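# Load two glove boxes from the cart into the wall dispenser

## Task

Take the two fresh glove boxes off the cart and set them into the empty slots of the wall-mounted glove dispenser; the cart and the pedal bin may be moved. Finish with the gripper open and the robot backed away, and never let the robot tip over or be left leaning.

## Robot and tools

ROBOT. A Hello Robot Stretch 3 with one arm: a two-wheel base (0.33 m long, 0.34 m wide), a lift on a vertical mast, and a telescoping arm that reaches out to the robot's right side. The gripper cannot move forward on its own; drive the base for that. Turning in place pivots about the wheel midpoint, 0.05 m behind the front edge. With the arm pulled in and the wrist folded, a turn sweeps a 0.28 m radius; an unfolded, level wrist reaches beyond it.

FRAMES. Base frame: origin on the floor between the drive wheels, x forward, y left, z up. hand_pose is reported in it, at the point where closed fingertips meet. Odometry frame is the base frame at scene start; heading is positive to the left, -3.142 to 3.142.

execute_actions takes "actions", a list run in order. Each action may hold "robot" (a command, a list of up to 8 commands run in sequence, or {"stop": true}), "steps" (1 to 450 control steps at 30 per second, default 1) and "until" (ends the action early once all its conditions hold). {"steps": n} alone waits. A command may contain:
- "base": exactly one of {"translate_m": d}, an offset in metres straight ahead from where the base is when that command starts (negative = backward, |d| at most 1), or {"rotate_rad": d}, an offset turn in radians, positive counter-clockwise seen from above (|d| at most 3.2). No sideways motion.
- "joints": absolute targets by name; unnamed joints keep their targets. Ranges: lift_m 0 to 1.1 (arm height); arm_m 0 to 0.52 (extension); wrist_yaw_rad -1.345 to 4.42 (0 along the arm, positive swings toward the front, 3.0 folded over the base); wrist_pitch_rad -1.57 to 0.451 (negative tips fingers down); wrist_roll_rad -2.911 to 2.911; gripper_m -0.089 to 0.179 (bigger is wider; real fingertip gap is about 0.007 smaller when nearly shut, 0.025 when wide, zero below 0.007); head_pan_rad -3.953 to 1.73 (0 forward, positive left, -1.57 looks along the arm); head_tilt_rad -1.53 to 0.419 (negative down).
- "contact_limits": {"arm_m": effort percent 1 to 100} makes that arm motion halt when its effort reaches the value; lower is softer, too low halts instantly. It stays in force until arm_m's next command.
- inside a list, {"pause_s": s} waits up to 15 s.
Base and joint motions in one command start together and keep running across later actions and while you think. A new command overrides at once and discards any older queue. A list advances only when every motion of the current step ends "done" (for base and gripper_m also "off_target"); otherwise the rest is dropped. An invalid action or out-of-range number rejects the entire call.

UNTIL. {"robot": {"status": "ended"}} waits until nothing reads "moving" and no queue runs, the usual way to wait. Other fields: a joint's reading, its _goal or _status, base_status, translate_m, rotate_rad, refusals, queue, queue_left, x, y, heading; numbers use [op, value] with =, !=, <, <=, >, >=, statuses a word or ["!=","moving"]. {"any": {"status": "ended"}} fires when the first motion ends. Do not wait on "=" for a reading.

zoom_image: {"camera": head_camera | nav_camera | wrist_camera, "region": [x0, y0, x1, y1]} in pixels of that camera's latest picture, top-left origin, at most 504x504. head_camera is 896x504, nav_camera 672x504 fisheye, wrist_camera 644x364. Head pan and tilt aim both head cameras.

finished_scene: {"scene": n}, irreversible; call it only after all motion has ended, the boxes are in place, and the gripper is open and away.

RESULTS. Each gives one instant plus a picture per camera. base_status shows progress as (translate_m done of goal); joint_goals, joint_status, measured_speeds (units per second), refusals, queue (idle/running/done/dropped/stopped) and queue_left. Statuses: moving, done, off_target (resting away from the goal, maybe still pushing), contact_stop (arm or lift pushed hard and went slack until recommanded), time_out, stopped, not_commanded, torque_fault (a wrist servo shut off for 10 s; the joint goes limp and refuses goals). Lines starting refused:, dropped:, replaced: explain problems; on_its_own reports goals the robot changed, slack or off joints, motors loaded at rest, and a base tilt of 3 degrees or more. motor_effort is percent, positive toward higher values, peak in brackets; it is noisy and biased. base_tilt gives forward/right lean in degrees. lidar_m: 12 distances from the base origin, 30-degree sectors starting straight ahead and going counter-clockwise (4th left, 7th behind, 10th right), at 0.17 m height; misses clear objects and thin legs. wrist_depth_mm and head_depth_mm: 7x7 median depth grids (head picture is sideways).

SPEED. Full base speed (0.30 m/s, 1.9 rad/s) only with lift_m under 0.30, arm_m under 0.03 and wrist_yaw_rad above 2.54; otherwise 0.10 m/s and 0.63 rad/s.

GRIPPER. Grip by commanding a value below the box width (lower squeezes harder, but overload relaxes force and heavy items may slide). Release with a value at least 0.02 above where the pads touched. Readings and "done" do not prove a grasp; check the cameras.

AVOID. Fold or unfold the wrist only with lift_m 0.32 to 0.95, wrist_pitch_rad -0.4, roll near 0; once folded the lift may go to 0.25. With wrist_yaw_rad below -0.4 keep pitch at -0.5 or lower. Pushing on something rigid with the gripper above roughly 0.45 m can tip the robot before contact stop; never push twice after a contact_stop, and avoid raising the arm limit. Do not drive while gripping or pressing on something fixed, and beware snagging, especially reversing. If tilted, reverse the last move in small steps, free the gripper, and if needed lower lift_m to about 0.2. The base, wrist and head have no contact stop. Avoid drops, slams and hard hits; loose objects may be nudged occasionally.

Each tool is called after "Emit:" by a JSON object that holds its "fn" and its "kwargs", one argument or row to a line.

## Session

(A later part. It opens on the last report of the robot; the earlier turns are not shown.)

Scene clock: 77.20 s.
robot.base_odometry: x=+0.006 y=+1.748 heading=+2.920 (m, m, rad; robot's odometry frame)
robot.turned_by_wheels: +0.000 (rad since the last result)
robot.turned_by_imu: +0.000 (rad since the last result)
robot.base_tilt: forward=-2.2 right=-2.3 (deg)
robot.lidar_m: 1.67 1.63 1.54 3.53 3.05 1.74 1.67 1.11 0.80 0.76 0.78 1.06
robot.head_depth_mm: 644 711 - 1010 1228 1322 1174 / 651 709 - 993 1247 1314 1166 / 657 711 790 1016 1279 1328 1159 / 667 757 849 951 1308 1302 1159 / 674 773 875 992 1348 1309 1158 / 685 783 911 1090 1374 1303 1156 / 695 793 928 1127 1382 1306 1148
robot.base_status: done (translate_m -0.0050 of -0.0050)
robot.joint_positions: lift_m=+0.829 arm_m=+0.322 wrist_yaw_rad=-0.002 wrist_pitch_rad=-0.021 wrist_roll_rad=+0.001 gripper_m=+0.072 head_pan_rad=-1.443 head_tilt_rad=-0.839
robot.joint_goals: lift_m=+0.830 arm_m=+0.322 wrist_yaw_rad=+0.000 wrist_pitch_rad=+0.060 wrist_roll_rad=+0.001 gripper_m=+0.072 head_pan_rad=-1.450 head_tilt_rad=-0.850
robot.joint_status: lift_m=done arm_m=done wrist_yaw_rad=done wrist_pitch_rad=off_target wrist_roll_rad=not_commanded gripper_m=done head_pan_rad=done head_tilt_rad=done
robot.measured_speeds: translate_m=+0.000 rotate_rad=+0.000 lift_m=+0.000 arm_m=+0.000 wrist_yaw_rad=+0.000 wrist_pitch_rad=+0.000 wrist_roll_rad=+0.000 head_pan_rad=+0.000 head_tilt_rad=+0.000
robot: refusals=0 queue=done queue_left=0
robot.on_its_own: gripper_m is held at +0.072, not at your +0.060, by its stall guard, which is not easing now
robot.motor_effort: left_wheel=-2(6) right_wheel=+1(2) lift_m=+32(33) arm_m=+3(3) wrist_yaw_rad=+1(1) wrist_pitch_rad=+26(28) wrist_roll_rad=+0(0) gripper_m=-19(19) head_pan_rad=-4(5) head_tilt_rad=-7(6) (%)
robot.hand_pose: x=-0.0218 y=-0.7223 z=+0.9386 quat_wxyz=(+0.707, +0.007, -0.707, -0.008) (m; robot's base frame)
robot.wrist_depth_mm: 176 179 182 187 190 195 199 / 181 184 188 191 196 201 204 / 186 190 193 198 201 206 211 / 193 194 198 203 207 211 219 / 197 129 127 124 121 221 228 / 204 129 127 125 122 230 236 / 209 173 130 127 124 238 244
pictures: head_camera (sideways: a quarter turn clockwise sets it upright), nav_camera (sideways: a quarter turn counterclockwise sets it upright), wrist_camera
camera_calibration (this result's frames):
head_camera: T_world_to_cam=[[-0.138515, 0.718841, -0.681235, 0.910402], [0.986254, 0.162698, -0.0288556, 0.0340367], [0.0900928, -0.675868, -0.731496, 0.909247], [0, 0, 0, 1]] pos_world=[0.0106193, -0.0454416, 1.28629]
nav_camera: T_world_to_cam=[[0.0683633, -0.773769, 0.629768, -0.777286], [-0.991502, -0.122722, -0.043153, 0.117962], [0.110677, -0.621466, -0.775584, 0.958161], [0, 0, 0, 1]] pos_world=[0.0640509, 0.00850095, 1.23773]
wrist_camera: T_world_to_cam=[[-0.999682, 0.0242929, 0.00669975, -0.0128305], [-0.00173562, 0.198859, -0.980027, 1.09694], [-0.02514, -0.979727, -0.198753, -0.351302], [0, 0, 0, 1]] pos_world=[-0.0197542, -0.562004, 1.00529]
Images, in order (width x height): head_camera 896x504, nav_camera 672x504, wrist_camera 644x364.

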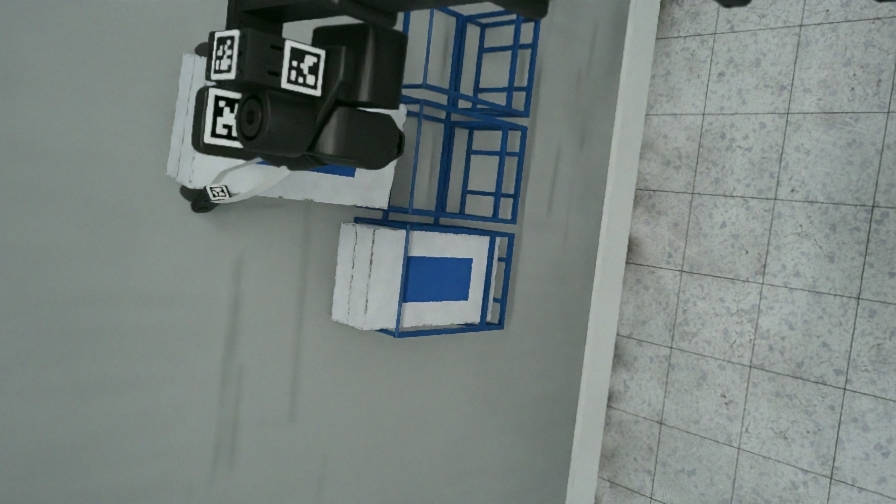

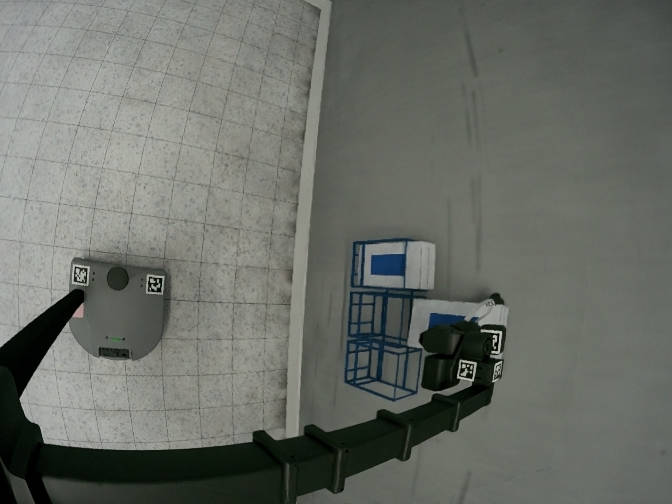

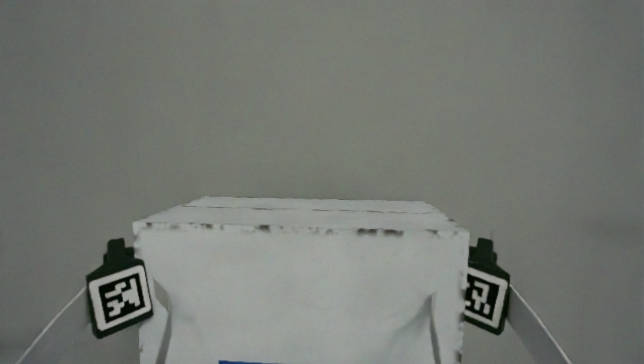

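Emit:
{"fn": "execute_actions", "kwargs": {
  "actions": [
    {"robot":[{"joints":{"lift_m":0.76}}],"steps":450,"until":{"robot":{"status":"ended"}}}
  ]
}}

Scene clock: 78.80 s.
robot.base_odometry: x=+0.006 y=+1.748 heading=+2.920 (m, m, rad; robot's odometry frame)
robot.turned_by_wheels: +0.000 (rad since the last result)
robot.turned_by_imu: +0.000 (rad since the last result)
robot.base_tilt: forward=-2.2 right=-2.2 (deg)
robot.lidar_m: 1.67 1.63 1.54 3.52 3.08 1.74 1.67 1.11 0.80 0.76 0.79 1.05
robot.head_depth_mm: 645 725 808 - 1234 1322 1165 / 654 715 - 1003 1246 1315 1165 / 658 717 797 1027 1280 1312 1155 / 667 760 853 953 1309 1305 1164 / 678 769 876 987 1345 1309 1159 / 687 784 915 1096 1376 1296 1147 / 694 797 931 1117 1392 1296 1156
robot.base_status: done (translate_m -0.0050 of -0.0050)
robot.joint_positions: lift_m=+0.761 arm_m=+0.322 wrist_yaw_rad=+0.005 wrist_pitch_rad=+0.110 wrist_roll_rad=-0.004 gripper_m=+0.072 head_pan_rad=-1.443 head_tilt_rad=-0.839
robot.joint_goals: lift_m=+0.760 arm_m=+0.322 wrist_yaw_rad=+0.000 wrist_pitch_rad=+0.060 wrist_roll_rad=-0.004 gripper_m=+0.072 head_pan_rad=-1.450 head_tilt_rad=-0.850
robot.joint_status: lift_m=done arm_m=done wrist_yaw_rad=done wrist_pitch_rad=off_target wrist_roll_rad=not_commanded gripper_m=done head_pan_rad=done head_tilt_rad=done
robot.measured_speeds: translate_m=+0.000 rotate_rad=+0.000 lift_m=+0.000 arm_m=+0.000 wrist_yaw_rad=+0.000 wrist_pitch_rad=+0.000 wrist_roll_rad=+0.000 head_pan_rad=+0.000 head_tilt_rad=+0.000
robot: refusals=0 queue=done queue_left=0
robot.on_its_own: gripper_m is held at +0.072, not at your +0.060, by its stall guard, which is not easing now
robot.motor_effort: left_wheel=-1(2) right_wheel=-1(2) lift_m=+8(32) arm_m=+2(3) wrist_yaw_rad=-4(4) wrist_pitch_rad=-16(26) wrist_roll_rad=+2(2) gripper_m=-20(20) head_pan_rad=-5(5) head_tilt_rad=-7(7) (%)
robot.hand_pose: x=-0.0201 y=-0.7241 z=+0.9038 quat_wxyz=(+0.707, -0.037, -0.705, +0.040) (m; robot's base frame)
robot.wrist_depth_mm: 189 193 197 203 205 210 215 / 191 194 199 201 207 212 216 / 192 196 201 204 208 213 219 / 195 197 202 208 211 218 220 / 197 130 128 126 124 218 222 / 198 130 128 125 123 221 224 / 201 129 126 124 123 221 229
pictures: head_camera (sideways: a quarter turn clockwise sets it upright), nav_camera (sideways: a quarter turn counterclockwise sets it upright), wrist_camera
camera_calibration (this result's frames):
head_camera: T_world_to_cam=[[-0.138515, 0.718841, -0.681235, 0.910403], [0.986254, 0.162698, -0.0288557, 0.0340367], [0.0900927, -0.675868, -0.731496, 0.909247], [0, 0, 0, 1]] pos_world=[0.0106193, -0.0454416, 1.28629]
nav_camera: T_world_to_cam=[[0.0683632, -0.773769, 0.629768, -0.777286], [-0.991502, -0.122722, -0.043153, 0.117962], [0.110677, -0.621466, -0.775584, 0.958161], [0, 0, 0, 1]] pos_world=[0.0640509, 0.00850094, 1.23773]
wrist_camera: T_world_to_cam=[[-0.999793, 0.0186466, 0.00818805, -0.0162369], [-0.00688074, 0.0691256, -0.997584, 0.984954], [-0.0191676, -0.997434, -0.068983, -0.489861], [0, 0, 0, 1]] pos_world=[-0.0188458, -0.556387, 0.948915]
Images, in order (width x height): head_camera 896x504, nav_camera 672x504, wrist_camera 644x364.

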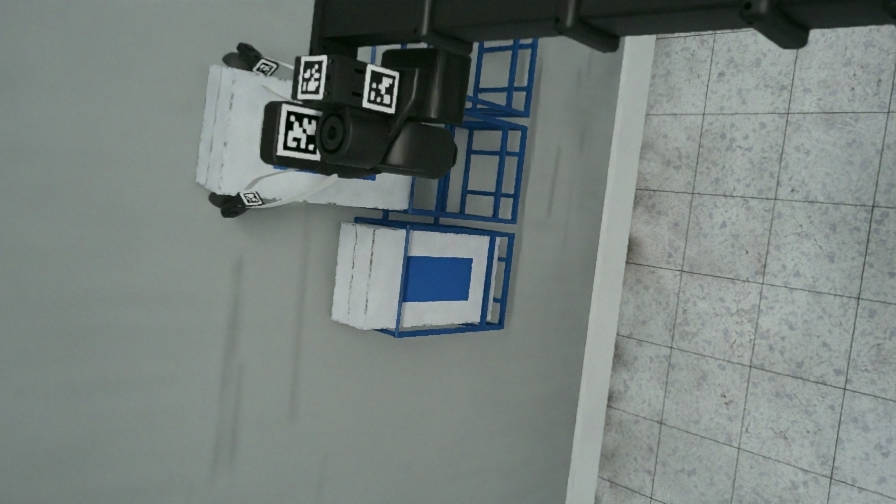

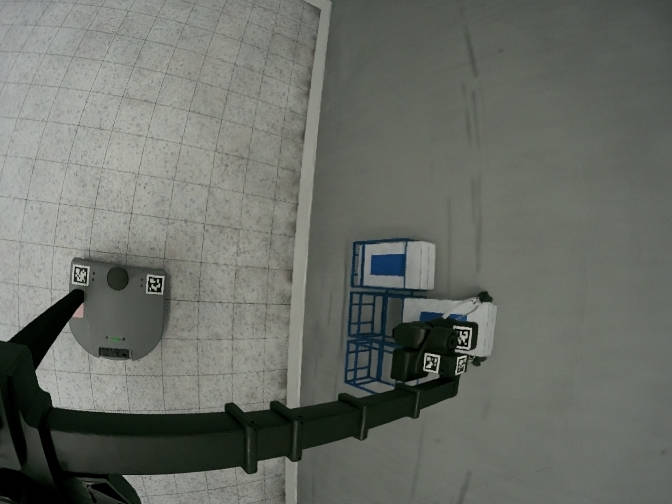

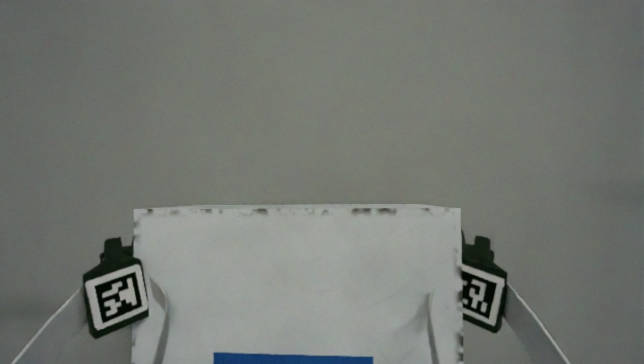

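Emit:
{"fn": "execute_actions", "kwargs": {
  "actions": [
    {"robot":[{"joints":{"lift_m":0.805}}],"steps":450,"until":{"robot":{"status":"ended"}}},
    {"robot":[{"joints":{"arm_m":0.337,"head_tilt_rad":-0.7}}],"steps":450,"until":{"robot":{"status":"ended"}}}
  ]
}}

Emit:
{"fn": "zoom_image", "kwargs": {
  "camera": "head_camera",
  "region": [400,40,660,340]
}}

Scene clock: 80.97 s.
robot.base_odometry: x=+0.006 y=+1.748 heading=+2.920 (m, m, rad; robot's odometry frame)
robot.turned_by_wheels: +0.000 (rad since the last result)
robot.turned_by_imu: -0.001 (rad since the last result)
robot.base_tilt: forward=-2.2 right=-2.3 (deg)
robot.lidar_m: 1.67 1.63 1.54 3.53 3.07 1.74 1.68 1.12 0.80 0.76 0.79 1.05
robot.head_depth_mm: 624 690 765 - 1001 1250 1226 / 630 698 750 - 1004 1255 1231 / 637 709 763 834 1047 1283 1234 / 644 714 811 877 952 1311 1222 / 650 727 819 891 1088 1317 1223 / 659 735 829 961 1139 1332 1211 / 666 747 846 982 1159 1330 1215
robot.base_status: done (translate_m -0.0050 of -0.0050)
robot.joint_positions: lift_m=+0.804 arm_m=+0.336 wrist_yaw_rad=+0.004 wrist_pitch_rad=-0.028 wrist_roll_rad=+0.000 gripper_m=+0.073 head_pan_rad=-1.443 head_tilt_rad=-0.705
robot.joint_goals: lift_m=+0.805 arm_m=+0.337 wrist_yaw_rad=+0.000 wrist_pitch_rad=+0.060 wrist_roll_rad=+0.000 gripper_m=+0.072 head_pan_rad=-1.450 head_tilt_rad=-0.700
robot.joint_status: lift_m=done arm_m=done wrist_yaw_rad=done wrist_pitch_rad=off_target wrist_roll_rad=not_commanded gripper_m=done head_pan_rad=done head_tilt_rad=done
robot.measured_speeds: translate_m=+0.000 rotate_rad=+0.000 lift_m=+0.000 arm_m=+0.000 wrist_yaw_rad=+0.000 wrist_pitch_rad=+0.000 wrist_roll_rad=+0.000 head_pan_rad=+0.000 head_tilt_rad=+0.000
robot: refusals=0 queue=done queue_left=0
robot.on_its_own: gripper_m is held at +0.072, not at your +0.060, by its stall guard, which is not easing now
robot.motor_effort: left_wheel=-2(2) right_wheel=+3(3) lift_m=+32(33) arm_m=+7(8) wrist_yaw_rad=-3(4) wrist_pitch_rad=+29(29) wrist_roll_rad=+0(2) gripper_m=-18(21) head_pan_rad=-5(6) head_tilt_rad=+3(21) (%)
robot.hand_pose: x=-0.0203 y=-0.7366 z=+0.9118 quat_wxyz=(+0.707, +0.012, -0.707, -0.009) (m; robot's base frame)
robot.wrist_depth_mm: 163 166 170 172 176 180 184 / 169 171 175 178 181 185 188 / 173 177 179 183 187 191 197 / 179 181 183 188 194 198 202 / 184 136 125 123 121 204 210 / 190 127 126 124 122 211 217 / - 130 128 126 124 222 225
pictures: head_camera (sideways: a quarter turn clockwise sets it upright), nav_camera (sideways: a quarter turn counterclockwise sets it upright), wrist_camera
camera_calibration (this result's frames):
head_camera: T_world_to_cam=[[-0.126049, 0.621712, -0.773037, 1.02997], [0.986788, 0.158538, -0.0333987, 0.0399535], [0.101791, -0.767033, -0.633481, 0.781691], [0, 0, 0, 1]] pos_world=[0.0108314, -0.0470954, 1.29273]
nav_camera: T_world_to_cam=[[0.0567225, -0.683076, 0.728141, -0.905405], [-0.990761, -0.128499, -0.0433652, 0.118241], [0.123187, -0.718954, -0.684054, 0.839051], [0, 0, 0, 1]] pos_world=[0.0651454, -0.0000279249, 1.23835]
wrist_camera: T_world_to_cam=[[-0.999802, 0.018254, 0.00786632, -0.0162944], [-0.00394163, 0.205817, -0.978582, 1.07725], [-0.0194821, -0.97842, -0.205705, -0.36319], [0, 0, 0, 1]] pos_world=[-0.0191207, -0.576772, 0.9796]
Images, in order (width x height): head_camera 896x504, nav_camera 672x504, wrist_camera 644x364.

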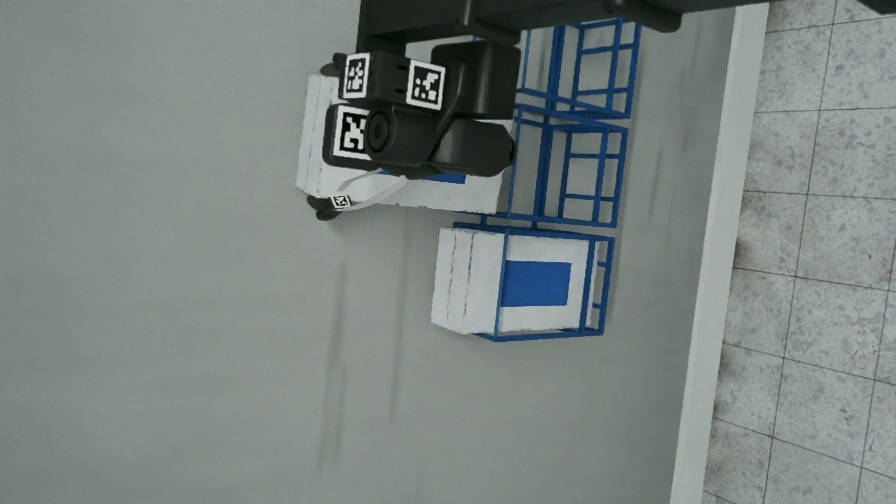

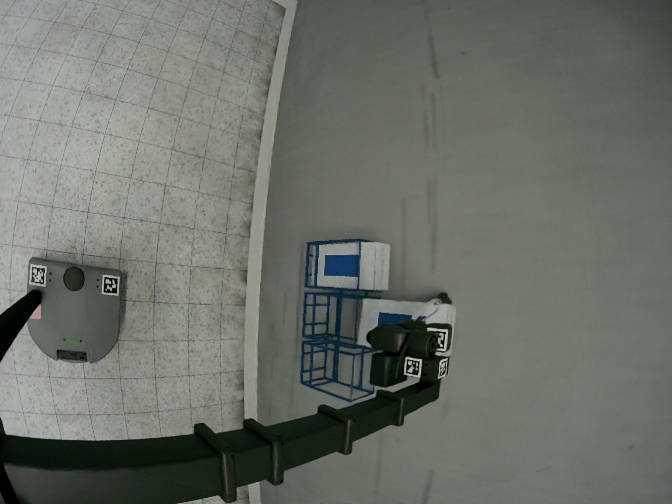

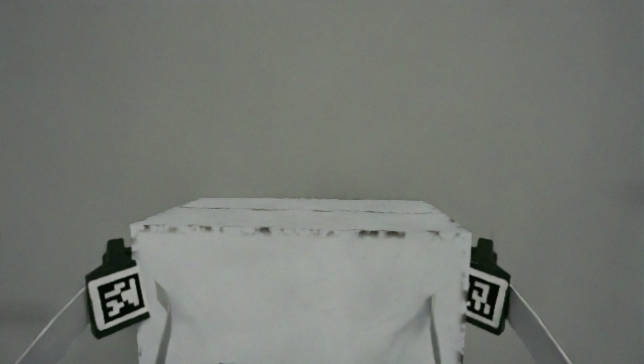

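Region (400, 40, 660, 340) of head_camera's 896x504 image, scaled by 1.680, with more detail than that image has; it fills the left 437 columns of this view, and the rest is white.

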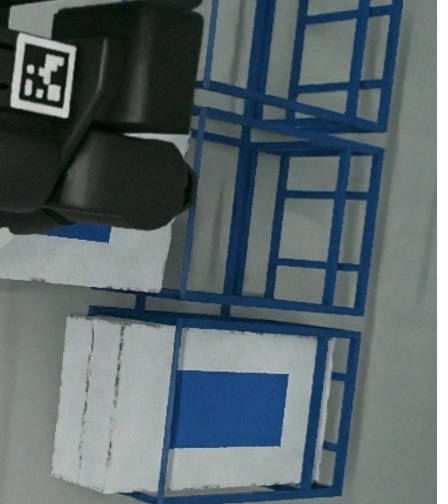

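Emit:
{"fn": "execute_actions", "kwargs": {
  "actions": [
    {"robot":[{"joints":{"lift_m":0.82,"arm_m":0.325,"wrist_pitch_rad":0.16}}],"steps":90,"until":{"robot":{"status":"ended"}}}
  ]
}}

Scene clock: 82.17 s.
robot.base_odometry: x=+0.006 y=+1.748 heading=+2.920 (m, m, rad; robot's odometry frame)
robot.turned_by_wheels: +0.000 (rad since the last result)
robot.turned_by_imu: +0.000 (rad since the last result)
robot.base_tilt: forward=-2.2 right=-2.2 (deg)
robot.lidar_m: 1.66 1.63 1.54 3.51 3.06 1.73 1.67 1.12 0.80 0.76 0.78 1.05
robot.head_depth_mm: 622 689 750 - 991 1241 1235 / 628 698 713 - 1008 1258 1228 / 635 706 741 842 1051 1289 1231 / 643 716 812 875 951 1308 1215 / 651 726 823 892 1096 1307 1217 / 658 737 833 959 1129 1333 1216 / 666 746 846 975 1156 1332 1212
robot.base_status: done (translate_m -0.0050 of -0.0050)
robot.joint_positions: lift_m=+0.819 arm_m=+0.325 wrist_yaw_rad=+0.003 wrist_pitch_rad=+0.073 wrist_roll_rad=+0.000 gripper_m=+0.072 head_pan_rad=-1.443 head_tilt_rad=-0.705
robot.joint_goals: lift_m=+0.820 arm_m=+0.325 wrist_yaw_rad=+0.000 wrist_pitch_rad=+0.160 wrist_roll_rad=+0.000 gripper_m=+0.072 head_pan_rad=-1.450 head_tilt_rad=-0.700
robot.joint_status: lift_m=done arm_m=done wrist_yaw_rad=done wrist_pitch_rad=off_target wrist_roll_rad=not_commanded gripper_m=done head_pan_rad=done head_tilt_rad=done
robot.measured_speeds: translate_m=+0.000 rotate_rad=+0.000 lift_m=+0.000 arm_m=+0.000 wrist_yaw_rad=+0.000 wrist_pitch_rad=+0.000 wrist_roll_rad=+0.000 head_pan_rad=+0.000 head_tilt_rad=+0.000
robot: refusals=0 queue=dropped queue_left=0
robot.on_its_own: gripper_m is held at +0.072, not at your +0.060, by its stall guard, which is not easing now
robot.motor_effort: left_wheel=-2(2) right_wheel=+2(3) lift_m=+32(35) arm_m=-3(8) wrist_yaw_rad=-2(3) wrist_pitch_rad=+29(43) wrist_roll_rad=+0(0) gripper_m=-20(20) head_pan_rad=-4(5) head_tilt_rad=+3(3) (%)
robot.hand_pose: x=-0.0207 y=-0.7276 z=+0.9526 quat_wxyz=(+0.707, -0.024, -0.706, +0.026) (m; robot's base frame)
robot.wrist_depth_mm: 182 183 188 190 196 200 202 / 184 186 190 197 198 204 208 / 186 190 194 199 204 206 211 / 191 194 196 200 205 210 215 / 193 129 126 124 121 214 221 / 195 129 127 125 123 220 224 / - 201 130 127 125 221 228
pictures: head_camera (sideways: a quarter turn clockwise sets it upright), nav_camera (sideways: a quarter turn counterclockwise sets it upright), wrist_camera
camera_calibration (this result's frames):
head_camera: T_world_to_cam=[[-0.126026, 0.621533, -0.773184, 1.03016], [0.986789, 0.15853, -0.0334061, 0.0399631], [0.10181, -0.767179, -0.633301, 0.781457], [0, 0, 0, 1]] pos_world=[0.0108317, -0.0470975, 1.29274]
nav_camera: T_world_to_cam=[[0.056701, -0.682908, 0.7283, -0.905613], [-0.99076, -0.128509, -0.0433649, 0.118241], [0.123207, -0.719112, -0.683884, 0.83883], [0, 0, 0, 1]] pos_world=[0.0651473, -0.0000425872, 1.23835]
wrist_camera: T_world_to_cam=[[-0.999774, 0.0205149, 0.00554723, -0.0133257], [-0.00332875, 0.106633, -0.994293, 1.05812], [-0.0209893, -0.994087, -0.106541, -0.451859], [0, 0, 0, 1]] pos_world=[-0.0192846, -0.561744, 1.00401]
Images, in order (width x height): head_camera 896x504, nav_camera 672x504, wrist_camera 644x364.

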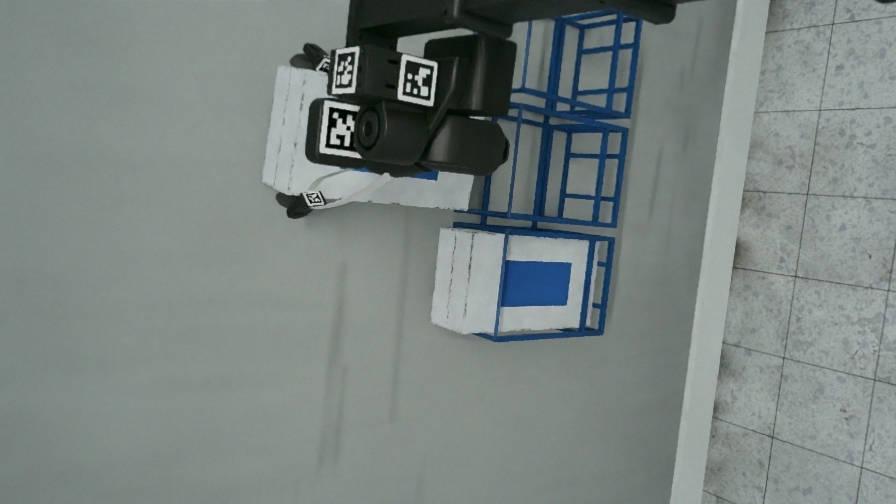

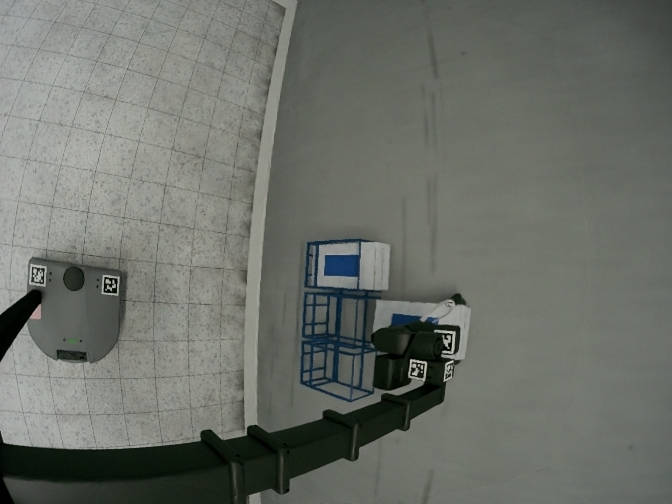

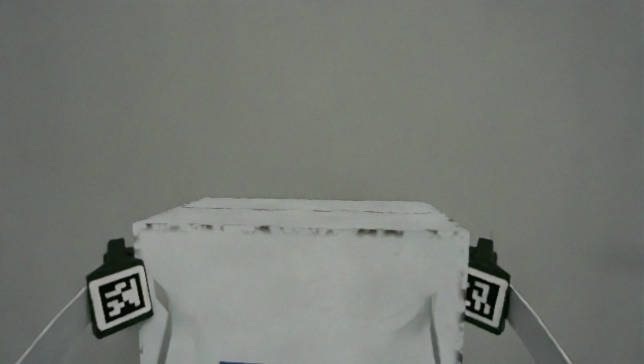

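Emit:
{"fn": "execute_actions", "kwargs": {
  "actions": [
    {"robot":[{"joints":{"lift_m":0.76}}],"steps":90,"until":{"robot":{"status":"ended"}}}
  ]
}}

Scene clock: 83.53 s.
robot.base_odometry: x=+0.006 y=+1.748 heading=+2.920 (m, m, rad; robot's odometry frame)
robot.turned_by_wheels: +0.000 (rad since the last result)
robot.turned_by_imu: +0.000 (rad since the last result)
robot.base_tilt: forward=-2.2 right=-2.2 (deg)
robot.lidar_m: 1.66 1.63 1.54 3.52 3.05 1.74 1.67 1.12 0.80 0.76 0.79 1.05
robot.head_depth_mm: 622 689 775 844 - 1229 1235 / 631 699 751 - 1030 1252 1223 / 636 705 764 847 1078 1287 1223 / 644 716 806 876 946 1307 1212 / 651 726 820 886 1093 1316 1214 / 659 735 829 961 1138 1320 1207 / 666 742 846 975 1154 1336 1204
robot.base_status: done (translate_m -0.0050 of -0.0050)
robot.joint_positions: lift_m=+0.760 arm_m=+0.325 wrist_yaw_rad=+0.003 wrist_pitch_rad=+0.075 wrist_roll_rad=+0.000 gripper_m=+0.072 head_pan_rad=-1.443 head_tilt_rad=-0.705
robot.joint_goals: lift_m=+0.760 arm_m=+0.325 wrist_yaw_rad=+0.000 wrist_pitch_rad=+0.160 wrist_roll_rad=+0.000 gripper_m=+0.072 head_pan_rad=-1.450 head_tilt_rad=-0.700
robot.joint_status: lift_m=done arm_m=done wrist_yaw_rad=done wrist_pitch_rad=off_target wrist_roll_rad=not_commanded gripper_m=done head_pan_rad=done head_tilt_rad=done
robot.measured_speeds: translate_m=+0.000 rotate_rad=+0.000 lift_m=+0.000 arm_m=+0.000 wrist_yaw_rad=+0.000 wrist_pitch_rad=+0.000 wrist_roll_rad=+0.000 head_pan_rad=+0.000 head_tilt_rad=+0.000
robot: refusals=0 queue=done queue_left=0
robot.on_its_own: gripper_m is held at +0.072, not at your +0.060, by its stall guard, which is not easing now
robot.motor_effort: left_wheel=-1(2) right_wheel=+2(2) lift_m=+15(33) arm_m=-3(3) wrist_yaw_rad=-2(1) wrist_pitch_rad=+28(29) wrist_roll_rad=+0(0) gripper_m=-19(19) head_pan_rad=-5(5) head_tilt_rad=+2(3) (%)
robot.hand_pose: x=-0.0207 y=-0.7276 z=+0.8942 quat_wxyz=(+0.707, -0.025, -0.706, +0.027) (m; robot's base frame)
robot.wrist_depth_mm: 182 185 189 192 195 200 205 / 184 187 192 194 198 204 208 / 187 190 194 199 203 208 212 / 190 194 196 200 205 209 213 / 192 138 127 123 122 213 218 / 195 129 127 125 122 219 223 / - 132 129 127 124 222 228
pictures: head_camera (sideways: a quarter turn clockwise sets it upright), nav_camera (sideways: a quarter turn counterclockwise sets it upright), wrist_camera
camera_calibration (this result's frames):
head_camera: T_world_to_cam=[[-0.126025, 0.621533, -0.773185, 1.03016], [0.986789, 0.15853, -0.0334061, 0.0399631], [0.10181, -0.76718, -0.633301, 0.781456], [0, 0, 0, 1]] pos_world=[0.0108317, -0.0470975, 1.29274]
nav_camera: T_world_to_cam=[[0.0567005, -0.682908, 0.728301, -0.905614], [-0.99076, -0.128508, -0.0433649, 0.118241], [0.123207, -0.719113, -0.683884, 0.83883], [0, 0, 0, 1]] pos_world=[0.0651473, -0.0000426637, 1.23835]
wrist_camera: T_world_to_cam=[[-0.999775, 0.0205098, 0.00537524, -0.0128492], [-0.00320493, 0.104419, -0.994528, 0.998649], [-0.0209588, -0.994322, -0.10433, -0.460239], [0, 0, 0, 1]] pos_world=[-0.0192918, -0.56164, 0.945237]
Images, in order (width x height): head_camera 896x504, nav_camera 672x504, wrist_camera 644x364.

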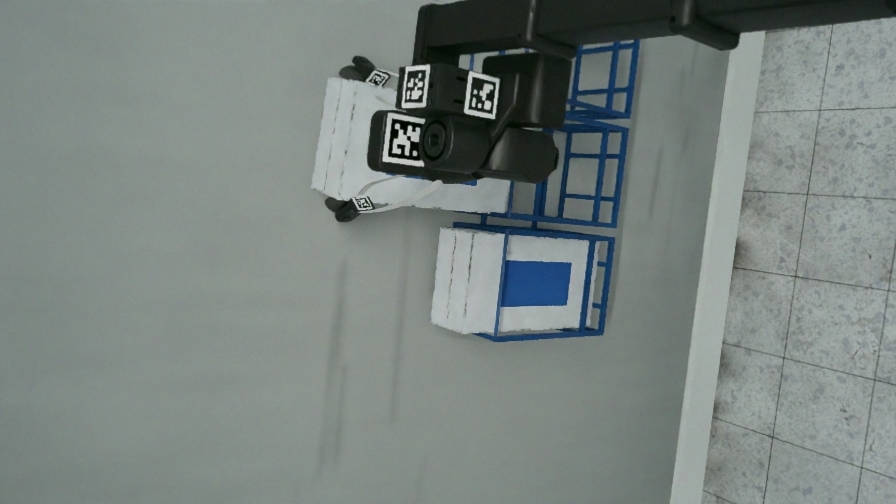

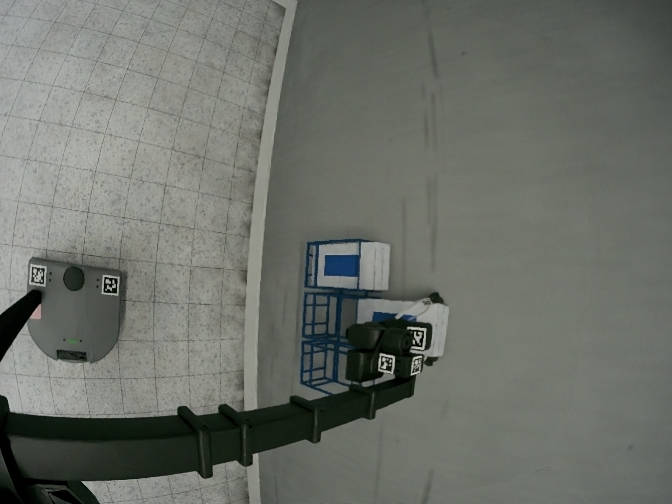

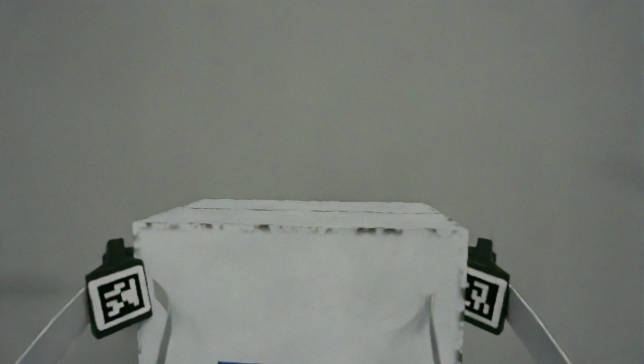

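Emit:
{"fn": "execute_actions", "kwargs": {
  "actions": [
    {"robot":[{"joints":{"lift_m":0.73}}],"steps":90,"until":{"robot":{"status":"ended"}}}
  ]
}}

Emit:
{"fn": "zoom_image", "kwargs": {
  "camera": "head_camera",
  "region": [400,100,640,340]
}}

Scene clock: 84.60 s.
robot.base_odometry: x=+0.006 y=+1.748 heading=+2.920 (m, m, rad; robot's odometry frame)
robot.turned_by_wheels: +0.000 (rad since the last result)
robot.turned_by_imu: +0.000 (rad since the last result)
robot.base_tilt: forward=-2.2 right=-2.2 (deg)
robot.lidar_m: 1.66 1.63 1.54 3.53 3.04 1.73 1.67 1.11 0.80 0.76 0.78 1.05
robot.head_depth_mm: 622 689 775 859 - 1234 1229 / 630 698 767 - 1009 1254 1234 / 634 708 770 820 1091 1295 1224 / 644 717 808 874 947 1303 1219 / 650 726 817 891 1089 1313 1224 / 657 737 830 950 1134 1335 1214 / 666 745 844 973 1150 1331 1209
robot.base_status: done (translate_m -0.0050 of -0.0050)
robot.joint_positions: lift_m=+0.730 arm_m=+0.325 wrist_yaw_rad=+0.003 wrist_pitch_rad=+0.076 wrist_roll_rad=+0.000 gripper_m=+0.072 head_pan_rad=-1.443 head_tilt_rad=-0.705
robot.joint_goals: lift_m=+0.730 arm_m=+0.325 wrist_yaw_rad=+0.000 wrist_pitch_rad=+0.160 wrist_roll_rad=+0.000 gripper_m=+0.072 head_pan_rad=-1.450 head_tilt_rad=-0.700
robot.joint_status: lift_m=done arm_m=done wrist_yaw_rad=done wrist_pitch_rad=off_target wrist_roll_rad=not_commanded gripper_m=done head_pan_rad=done head_tilt_rad=done
robot.measured_speeds: translate_m=+0.000 rotate_rad=+0.000 lift_m=+0.000 arm_m=+0.000 wrist_yaw_rad=+0.000 wrist_pitch_rad=+0.000 wrist_roll_rad=+0.000 head_pan_rad=+0.000 head_tilt_rad=+0.000
robot: refusals=0 queue=done queue_left=0
robot.on_its_own: gripper_m is held at +0.072, not at your +0.060, by its stall guard, which is not easing now
robot.motor_effort: left_wheel=-2(2) right_wheel=+2(2) lift_m=+15(16) arm_m=-3(3) wrist_yaw_rad=-2(2) wrist_pitch_rad=+27(28) wrist_roll_rad=+0(0) gripper_m=-19(20) head_pan_rad=-5(4) head_tilt_rad=+2(2) (%)
robot.hand_pose: x=-0.0207 y=-0.7276 z=+0.8644 quat_wxyz=(+0.707, -0.025, -0.706, +0.027) (m; robot's base frame)
robot.wrist_depth_mm: 181 185 188 191 196 199 206 / 184 187 191 194 199 204 209 / 187 190 194 199 203 206 212 / 190 193 197 200 204 210 216 / 192 137 126 124 121 214 218 / 199 129 128 125 122 218 221 / - 132 129 127 124 221 226
pictures: head_camera (sideways: a quarter turn clockwise sets it upright), nav_camera (sideways: a quarter turn counterclockwise sets it upright), wrist_camera
camera_calibration (this result's frames):
head_camera: T_world_to_cam=[[-0.126026, 0.621533, -0.773184, 1.03016], [0.986789, 0.15853, -0.0334061, 0.0399631], [0.10181, -0.76718, -0.633301, 0.781456], [0, 0, 0, 1]] pos_world=[0.0108317, -0.0470975, 1.29274]
nav_camera: T_world_to_cam=[[0.0567008, -0.682908, 0.728301, -0.905614], [-0.99076, -0.128509, -0.0433649, 0.118241], [0.123207, -0.719112, -0.683884, 0.83883], [0, 0, 0, 1]] pos_world=[0.0651473, -0.0000426318, 1.23835]
wrist_camera: T_world_to_cam=[[-0.999775, 0.020514, 0.00535636, -0.0126696], [-0.00320331, 0.103584, -0.994616, 0.96851], [-0.0209584, -0.994409, -0.103495, -0.464134], [0, 0, 0, 1]] pos_world=[-0.0192918, -0.561601, 0.915327]
Images, in order (width x height): head_camera 896x504, nav_camera 672x504, wrist_camera 644x364.

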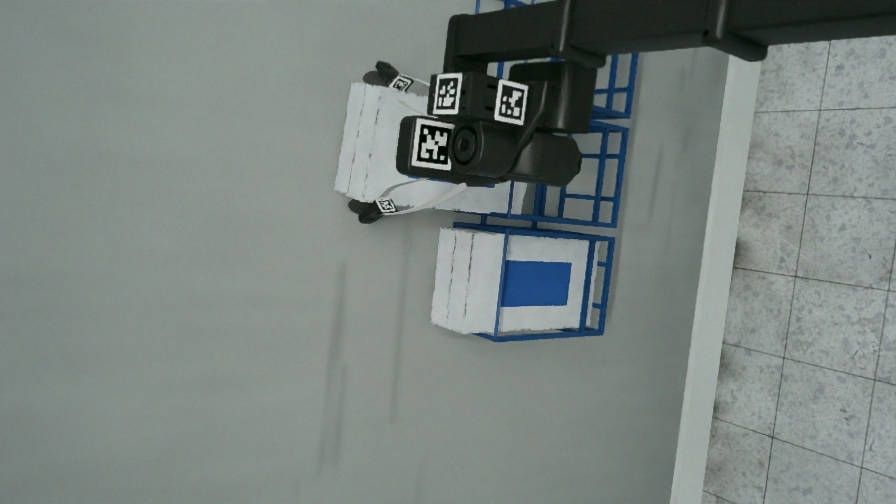

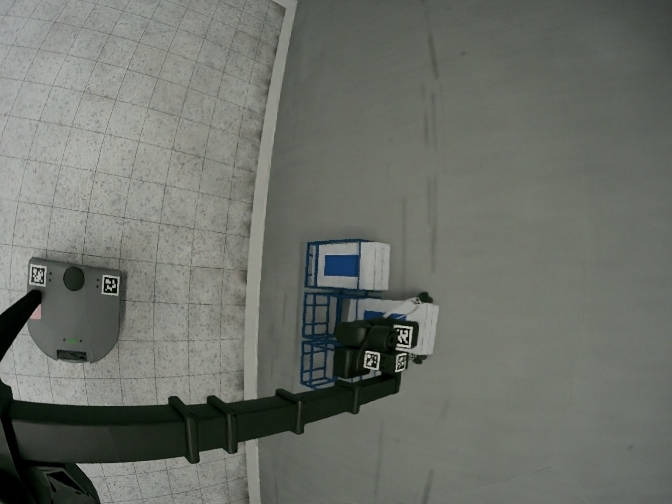

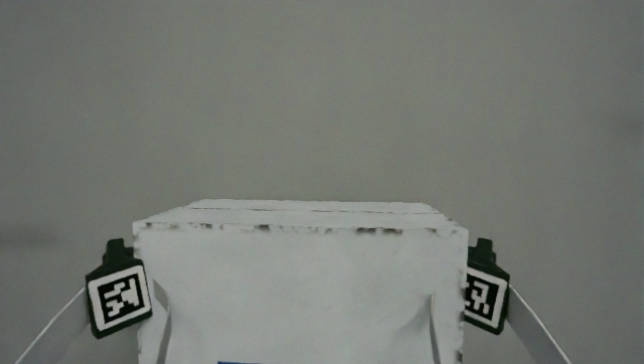

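Region (400, 100, 640, 340) of head_camera's 896x504 image, scaled by 2.100, with more detail than that image has.

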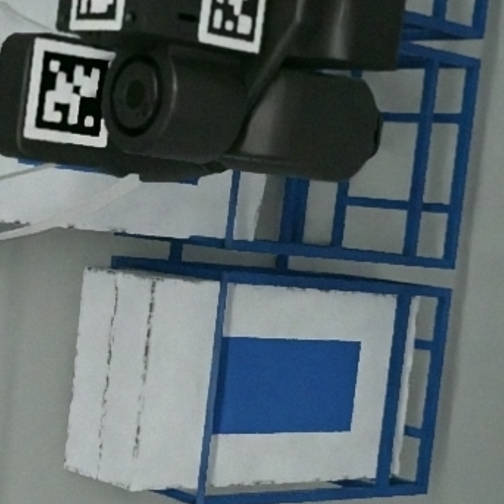

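Emit:
{"fn": "execute_actions", "kwargs": {
  "actions": [
    {"robot":[{"joints":{"lift_m":0.635}}],"steps":120,"until":{"robot":{"status":"ended"}}}
  ]
}}

Scene clock: 86.43 s.
robot.base_odometry: x=+0.006 y=+1.748 heading=+2.920 (m, m, rad; robot's odometry frame)
robot.turned_by_wheels: +0.000 (rad since the last result)
robot.turned_by_imu: -0.001 (rad since the last result)
robot.base_tilt: forward=-2.2 right=-2.2 (deg)
robot.lidar_m: 1.66 1.63 1.54 3.52 3.06 1.74 1.67 1.12 0.80 0.76 0.79 1.05
robot.head_depth_mm: 622 686 776 886 990 1209 - / 630 698 784 848 - 1294 1227 / 636 706 797 849 948 1292 1227 / 644 716 811 870 949 1306 1222 / 651 726 823 890 1092 1317 1224 / 659 736 829 962 1130 1344 1214 / 666 743 846 976 1160 1333 1211
robot.base_status: done (translate_m -0.0050 of -0.0050)
robot.joint_positions: lift_m=+0.635 arm_m=+0.325 wrist_yaw_rad=+0.003 wrist_pitch_rad=+0.076 wrist_roll_rad=+0.000 gripper_m=+0.072 head_pan_rad=-1.443 head_tilt_rad=-0.705
robot.joint_goals: lift_m=+0.635 arm_m=+0.325 wrist_yaw_rad=+0.000 wrist_pitch_rad=+0.160 wrist_roll_rad=+0.000 gripper_m=+0.072 head_pan_rad=-1.450 head_tilt_rad=-0.700
robot.joint_status: lift_m=done arm_m=done wrist_yaw_rad=done wrist_pitch_rad=off_target wrist_roll_rad=not_commanded gripper_m=done head_pan_rad=done head_tilt_rad=done
robot.measured_speeds: translate_m=+0.000 rotate_rad=+0.000 lift_m=+0.000 arm_m=+0.000 wrist_yaw_rad=+0.000 wrist_pitch_rad=+0.000 wrist_roll_rad=+0.000 head_pan_rad=+0.000 head_tilt_rad=+0.000
robot: refusals=0 queue=done queue_left=0
robot.on_its_own: gripper_m is held at +0.072, not at your +0.060, by its stall guard, which is not easing now
robot.motor_effort: left_wheel=-2(1) right_wheel=+2(1) lift_m=+15(17) arm_m=-3(2) wrist_yaw_rad=-2(2) wrist_pitch_rad=+28(27) wrist_roll_rad=+0(0) gripper_m=-20(20) head_pan_rad=-6(5) head_tilt_rad=+3(3) (%)
robot.hand_pose: x=-0.0207 y=-0.7276 z=+0.7695 quat_wxyz=(+0.707, -0.026, -0.706, +0.028) (m; robot's base frame)
robot.wrist_depth_mm: 182 184 188 192 197 199 205 / 185 187 190 195 200 205 208 / 188 191 195 198 203 207 212 / 190 194 196 201 206 211 217 / 192 138 126 124 122 213 218 / 196 129 128 124 122 217 224 / - 132 129 126 124 221 225
pictures: head_camera (sideways: a quarter turn clockwise sets it upright), nav_camera (sideways: a quarter turn counterclockwise sets it upright), wrist_camera
camera_calibration (this result's frames):
head_camera: T_world_to_cam=[[-0.126026, 0.621533, -0.773184, 1.03016], [0.986789, 0.15853, -0.0334061, 0.0399631], [0.10181, -0.76718, -0.633301, 0.781456], [0, 0, 0, 1]] pos_world=[0.0108317, -0.0470975, 1.29274]
nav_camera: T_world_to_cam=[[0.056701, -0.682908, 0.728301, -0.905614], [-0.99076, -0.128509, -0.0433649, 0.118241], [0.123207, -0.719112, -0.683884, 0.83883], [0, 0, 0, 1]] pos_world=[0.0651473, -0.0000426178, 1.23835]
wrist_camera: T_world_to_cam=[[-0.999775, 0.0205165, 0.00535133, -0.0121556], [-0.0032056, 0.103226, -0.994653, 0.873879], [-0.0209592, -0.994446, -0.103137, -0.474261], [0, 0, 0, 1]] pos_world=[-0.0192917, -0.561585, 0.820357]
Images, in order (width x height): head_camera 896x504, nav_camera 672x504, wrist_camera 644x364.

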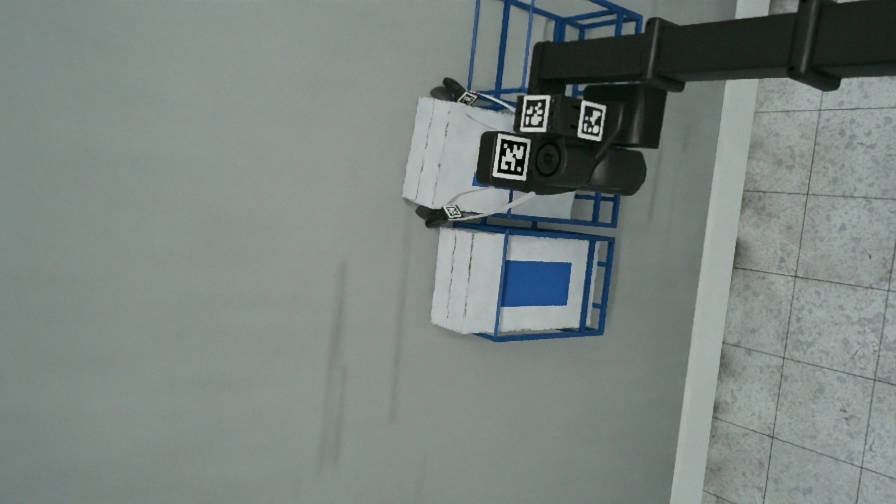

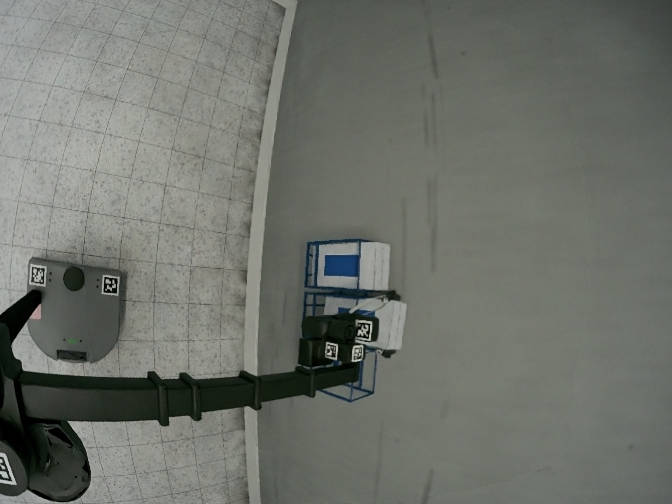

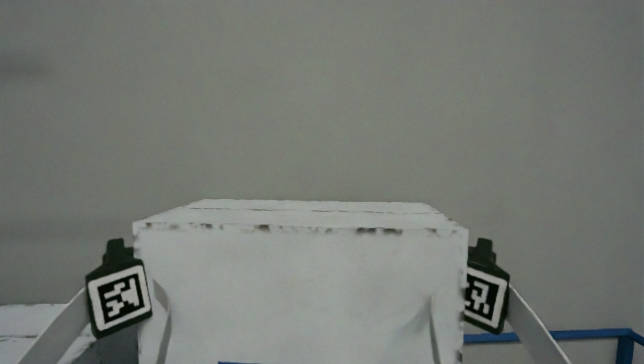

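Emit:
{"fn": "execute_actions", "kwargs": {
  "actions": [
    {"robot":[{"joints":{"lift_m":0.625}},{"joints":{"gripper_m":0.155,"wrist_pitch_rad":0.07}},{"pause_s":0.3},{"joints":{"lift_m":0.70}},{"joints":{"arm_m":0.15}}],"steps":300,"until":{"robot":{"status":"ended"}}}
  ]
}}

Scene clock: 95.17 s.
robot.base_odometry: x=+0.006 y=+1.748 heading=+2.920 (m, m, rad; robot's odometry frame)
robot.turned_by_wheels: +0.000 (rad since the last result)
robot.turned_by_imu: -0.002 (rad since the last result)
robot.base_tilt: forward=-2.2 right=-2.2 (deg)
robot.lidar_m: 1.66 1.63 1.53 3.53 3.06 1.74 1.67 1.12 0.80 0.76 0.79 1.05
robot.head_depth_mm: 622 690 775 882 1003 - - / 630 698 784 863 964 - 1184 / 637 706 795 859 905 - 1206 / 645 717 807 875 949 1320 1226 / 650 727 819 892 1088 1320 1210 / 661 735 835 960 1128 1339 1207 / 667 746 844 976 1161 1338 1207
robot.base_status: done (translate_m -0.0050 of -0.0050)
robot.joint_positions: lift_m=+0.699 arm_m=+0.150 wrist_yaw_rad=+0.001 wrist_pitch_rad=+0.046 wrist_roll_rad=+0.000 gripper_m=+0.155 head_pan_rad=-1.443 head_tilt_rad=-0.704
robot.joint_goals: lift_m=+0.700 arm_m=+0.150 wrist_yaw_rad=+0.000 wrist_pitch_rad=+0.070 wrist_roll_rad=+0.000 gripper_m=+0.155 head_pan_rad=-1.450 head_tilt_rad=-0.700
robot.joint_status: lift_m=done arm_m=done wrist_yaw_rad=done wrist_pitch_rad=done wrist_roll_rad=not_commanded gripper_m=done head_pan_rad=done head_tilt_rad=done
robot.measured_speeds: translate_m=+0.000 rotate_rad=+0.000 lift_m=+0.000 arm_m=+0.000 wrist_yaw_rad=+0.000 wrist_pitch_rad=+0.000 wrist_roll_rad=+0.000 head_pan_rad=+0.000 head_tilt_rad=+0.000
robot: refusals=0 queue=done queue_left=0
robot.motor_effort: left_wheel=-2(2) right_wheel=+1(2) lift_m=+29(30) arm_m=-2(2) wrist_yaw_rad=-1(2) wrist_pitch_rad=+8(25) wrist_roll_rad=+0(1) gripper_m=+1(83) head_pan_rad=-5(5) head_tilt_rad=+2(3) (%)
robot.hand_pose: x=-0.0211 y=-0.5524 z=+0.8260 quat_wxyz=(+0.707, -0.016, -0.707, +0.017) (m; robot's base frame)
robot.wrist_depth_mm: 343 343 351 357 365 374 386 / 345 352 362 367 372 384 389 / 351 359 366 372 380 389 403 / 357 366 374 381 393 397 406 / 364 374 379 386 397 410 419 / 366 333 353 337 402 - 428 / 290 297 308 308 410 417 436
pictures: head_camera (sideways: a quarter turn clockwise sets it upright), nav_camera (sideways: a quarter turn counterclockwise sets it upright), wrist_camera
camera_calibration (this result's frames):
head_camera: T_world_to_cam=[[-0.125989, 0.621248, -0.773419, 1.03047], [0.98679, 0.158518, -0.0334179, 0.0399784], [0.10184, -0.767413, -0.633013, 0.781082], [0, 0, 0, 1]] pos_world=[0.0108321, -0.0471009, 1.29275]
nav_camera: T_world_to_cam=[[0.0566664, -0.682639, 0.728555, -0.905945], [-0.990758, -0.128525, -0.0433644, 0.11824], [0.12324, -0.719364, -0.683613, 0.838477], [0, 0, 0, 1]] pos_world=[0.0651503, -0.0000660304, 1.23835]
wrist_camera: T_world_to_cam=[[-0.999744, 0.0218305, 0.00597926, -0.0162281], [-0.00302938, 0.132737, -0.991147, 0.925428], [-0.0224309, -0.990911, -0.132637, -0.267898], [0, 0, 0, 1]] pos_world=[-0.0194296, -0.387947, 0.881799]
Images, in order (width x height): head_camera 896x504, nav_camera 672x504, wrist_camera 644x364.

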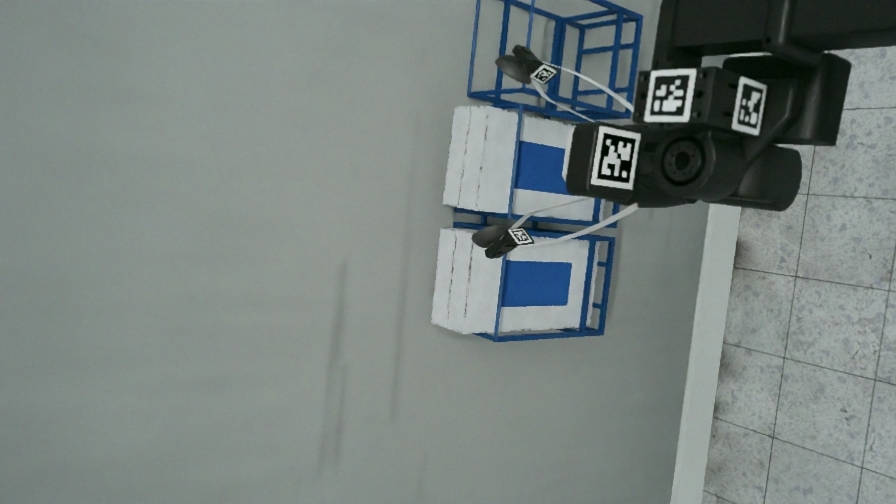

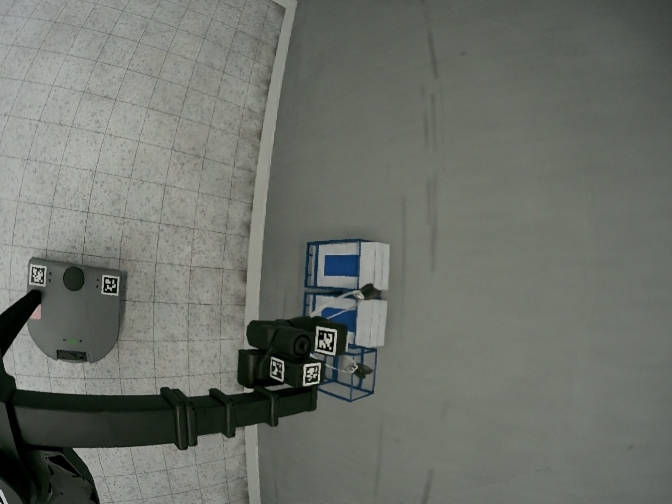

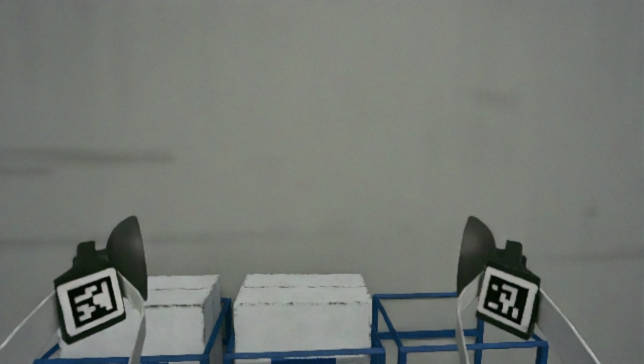

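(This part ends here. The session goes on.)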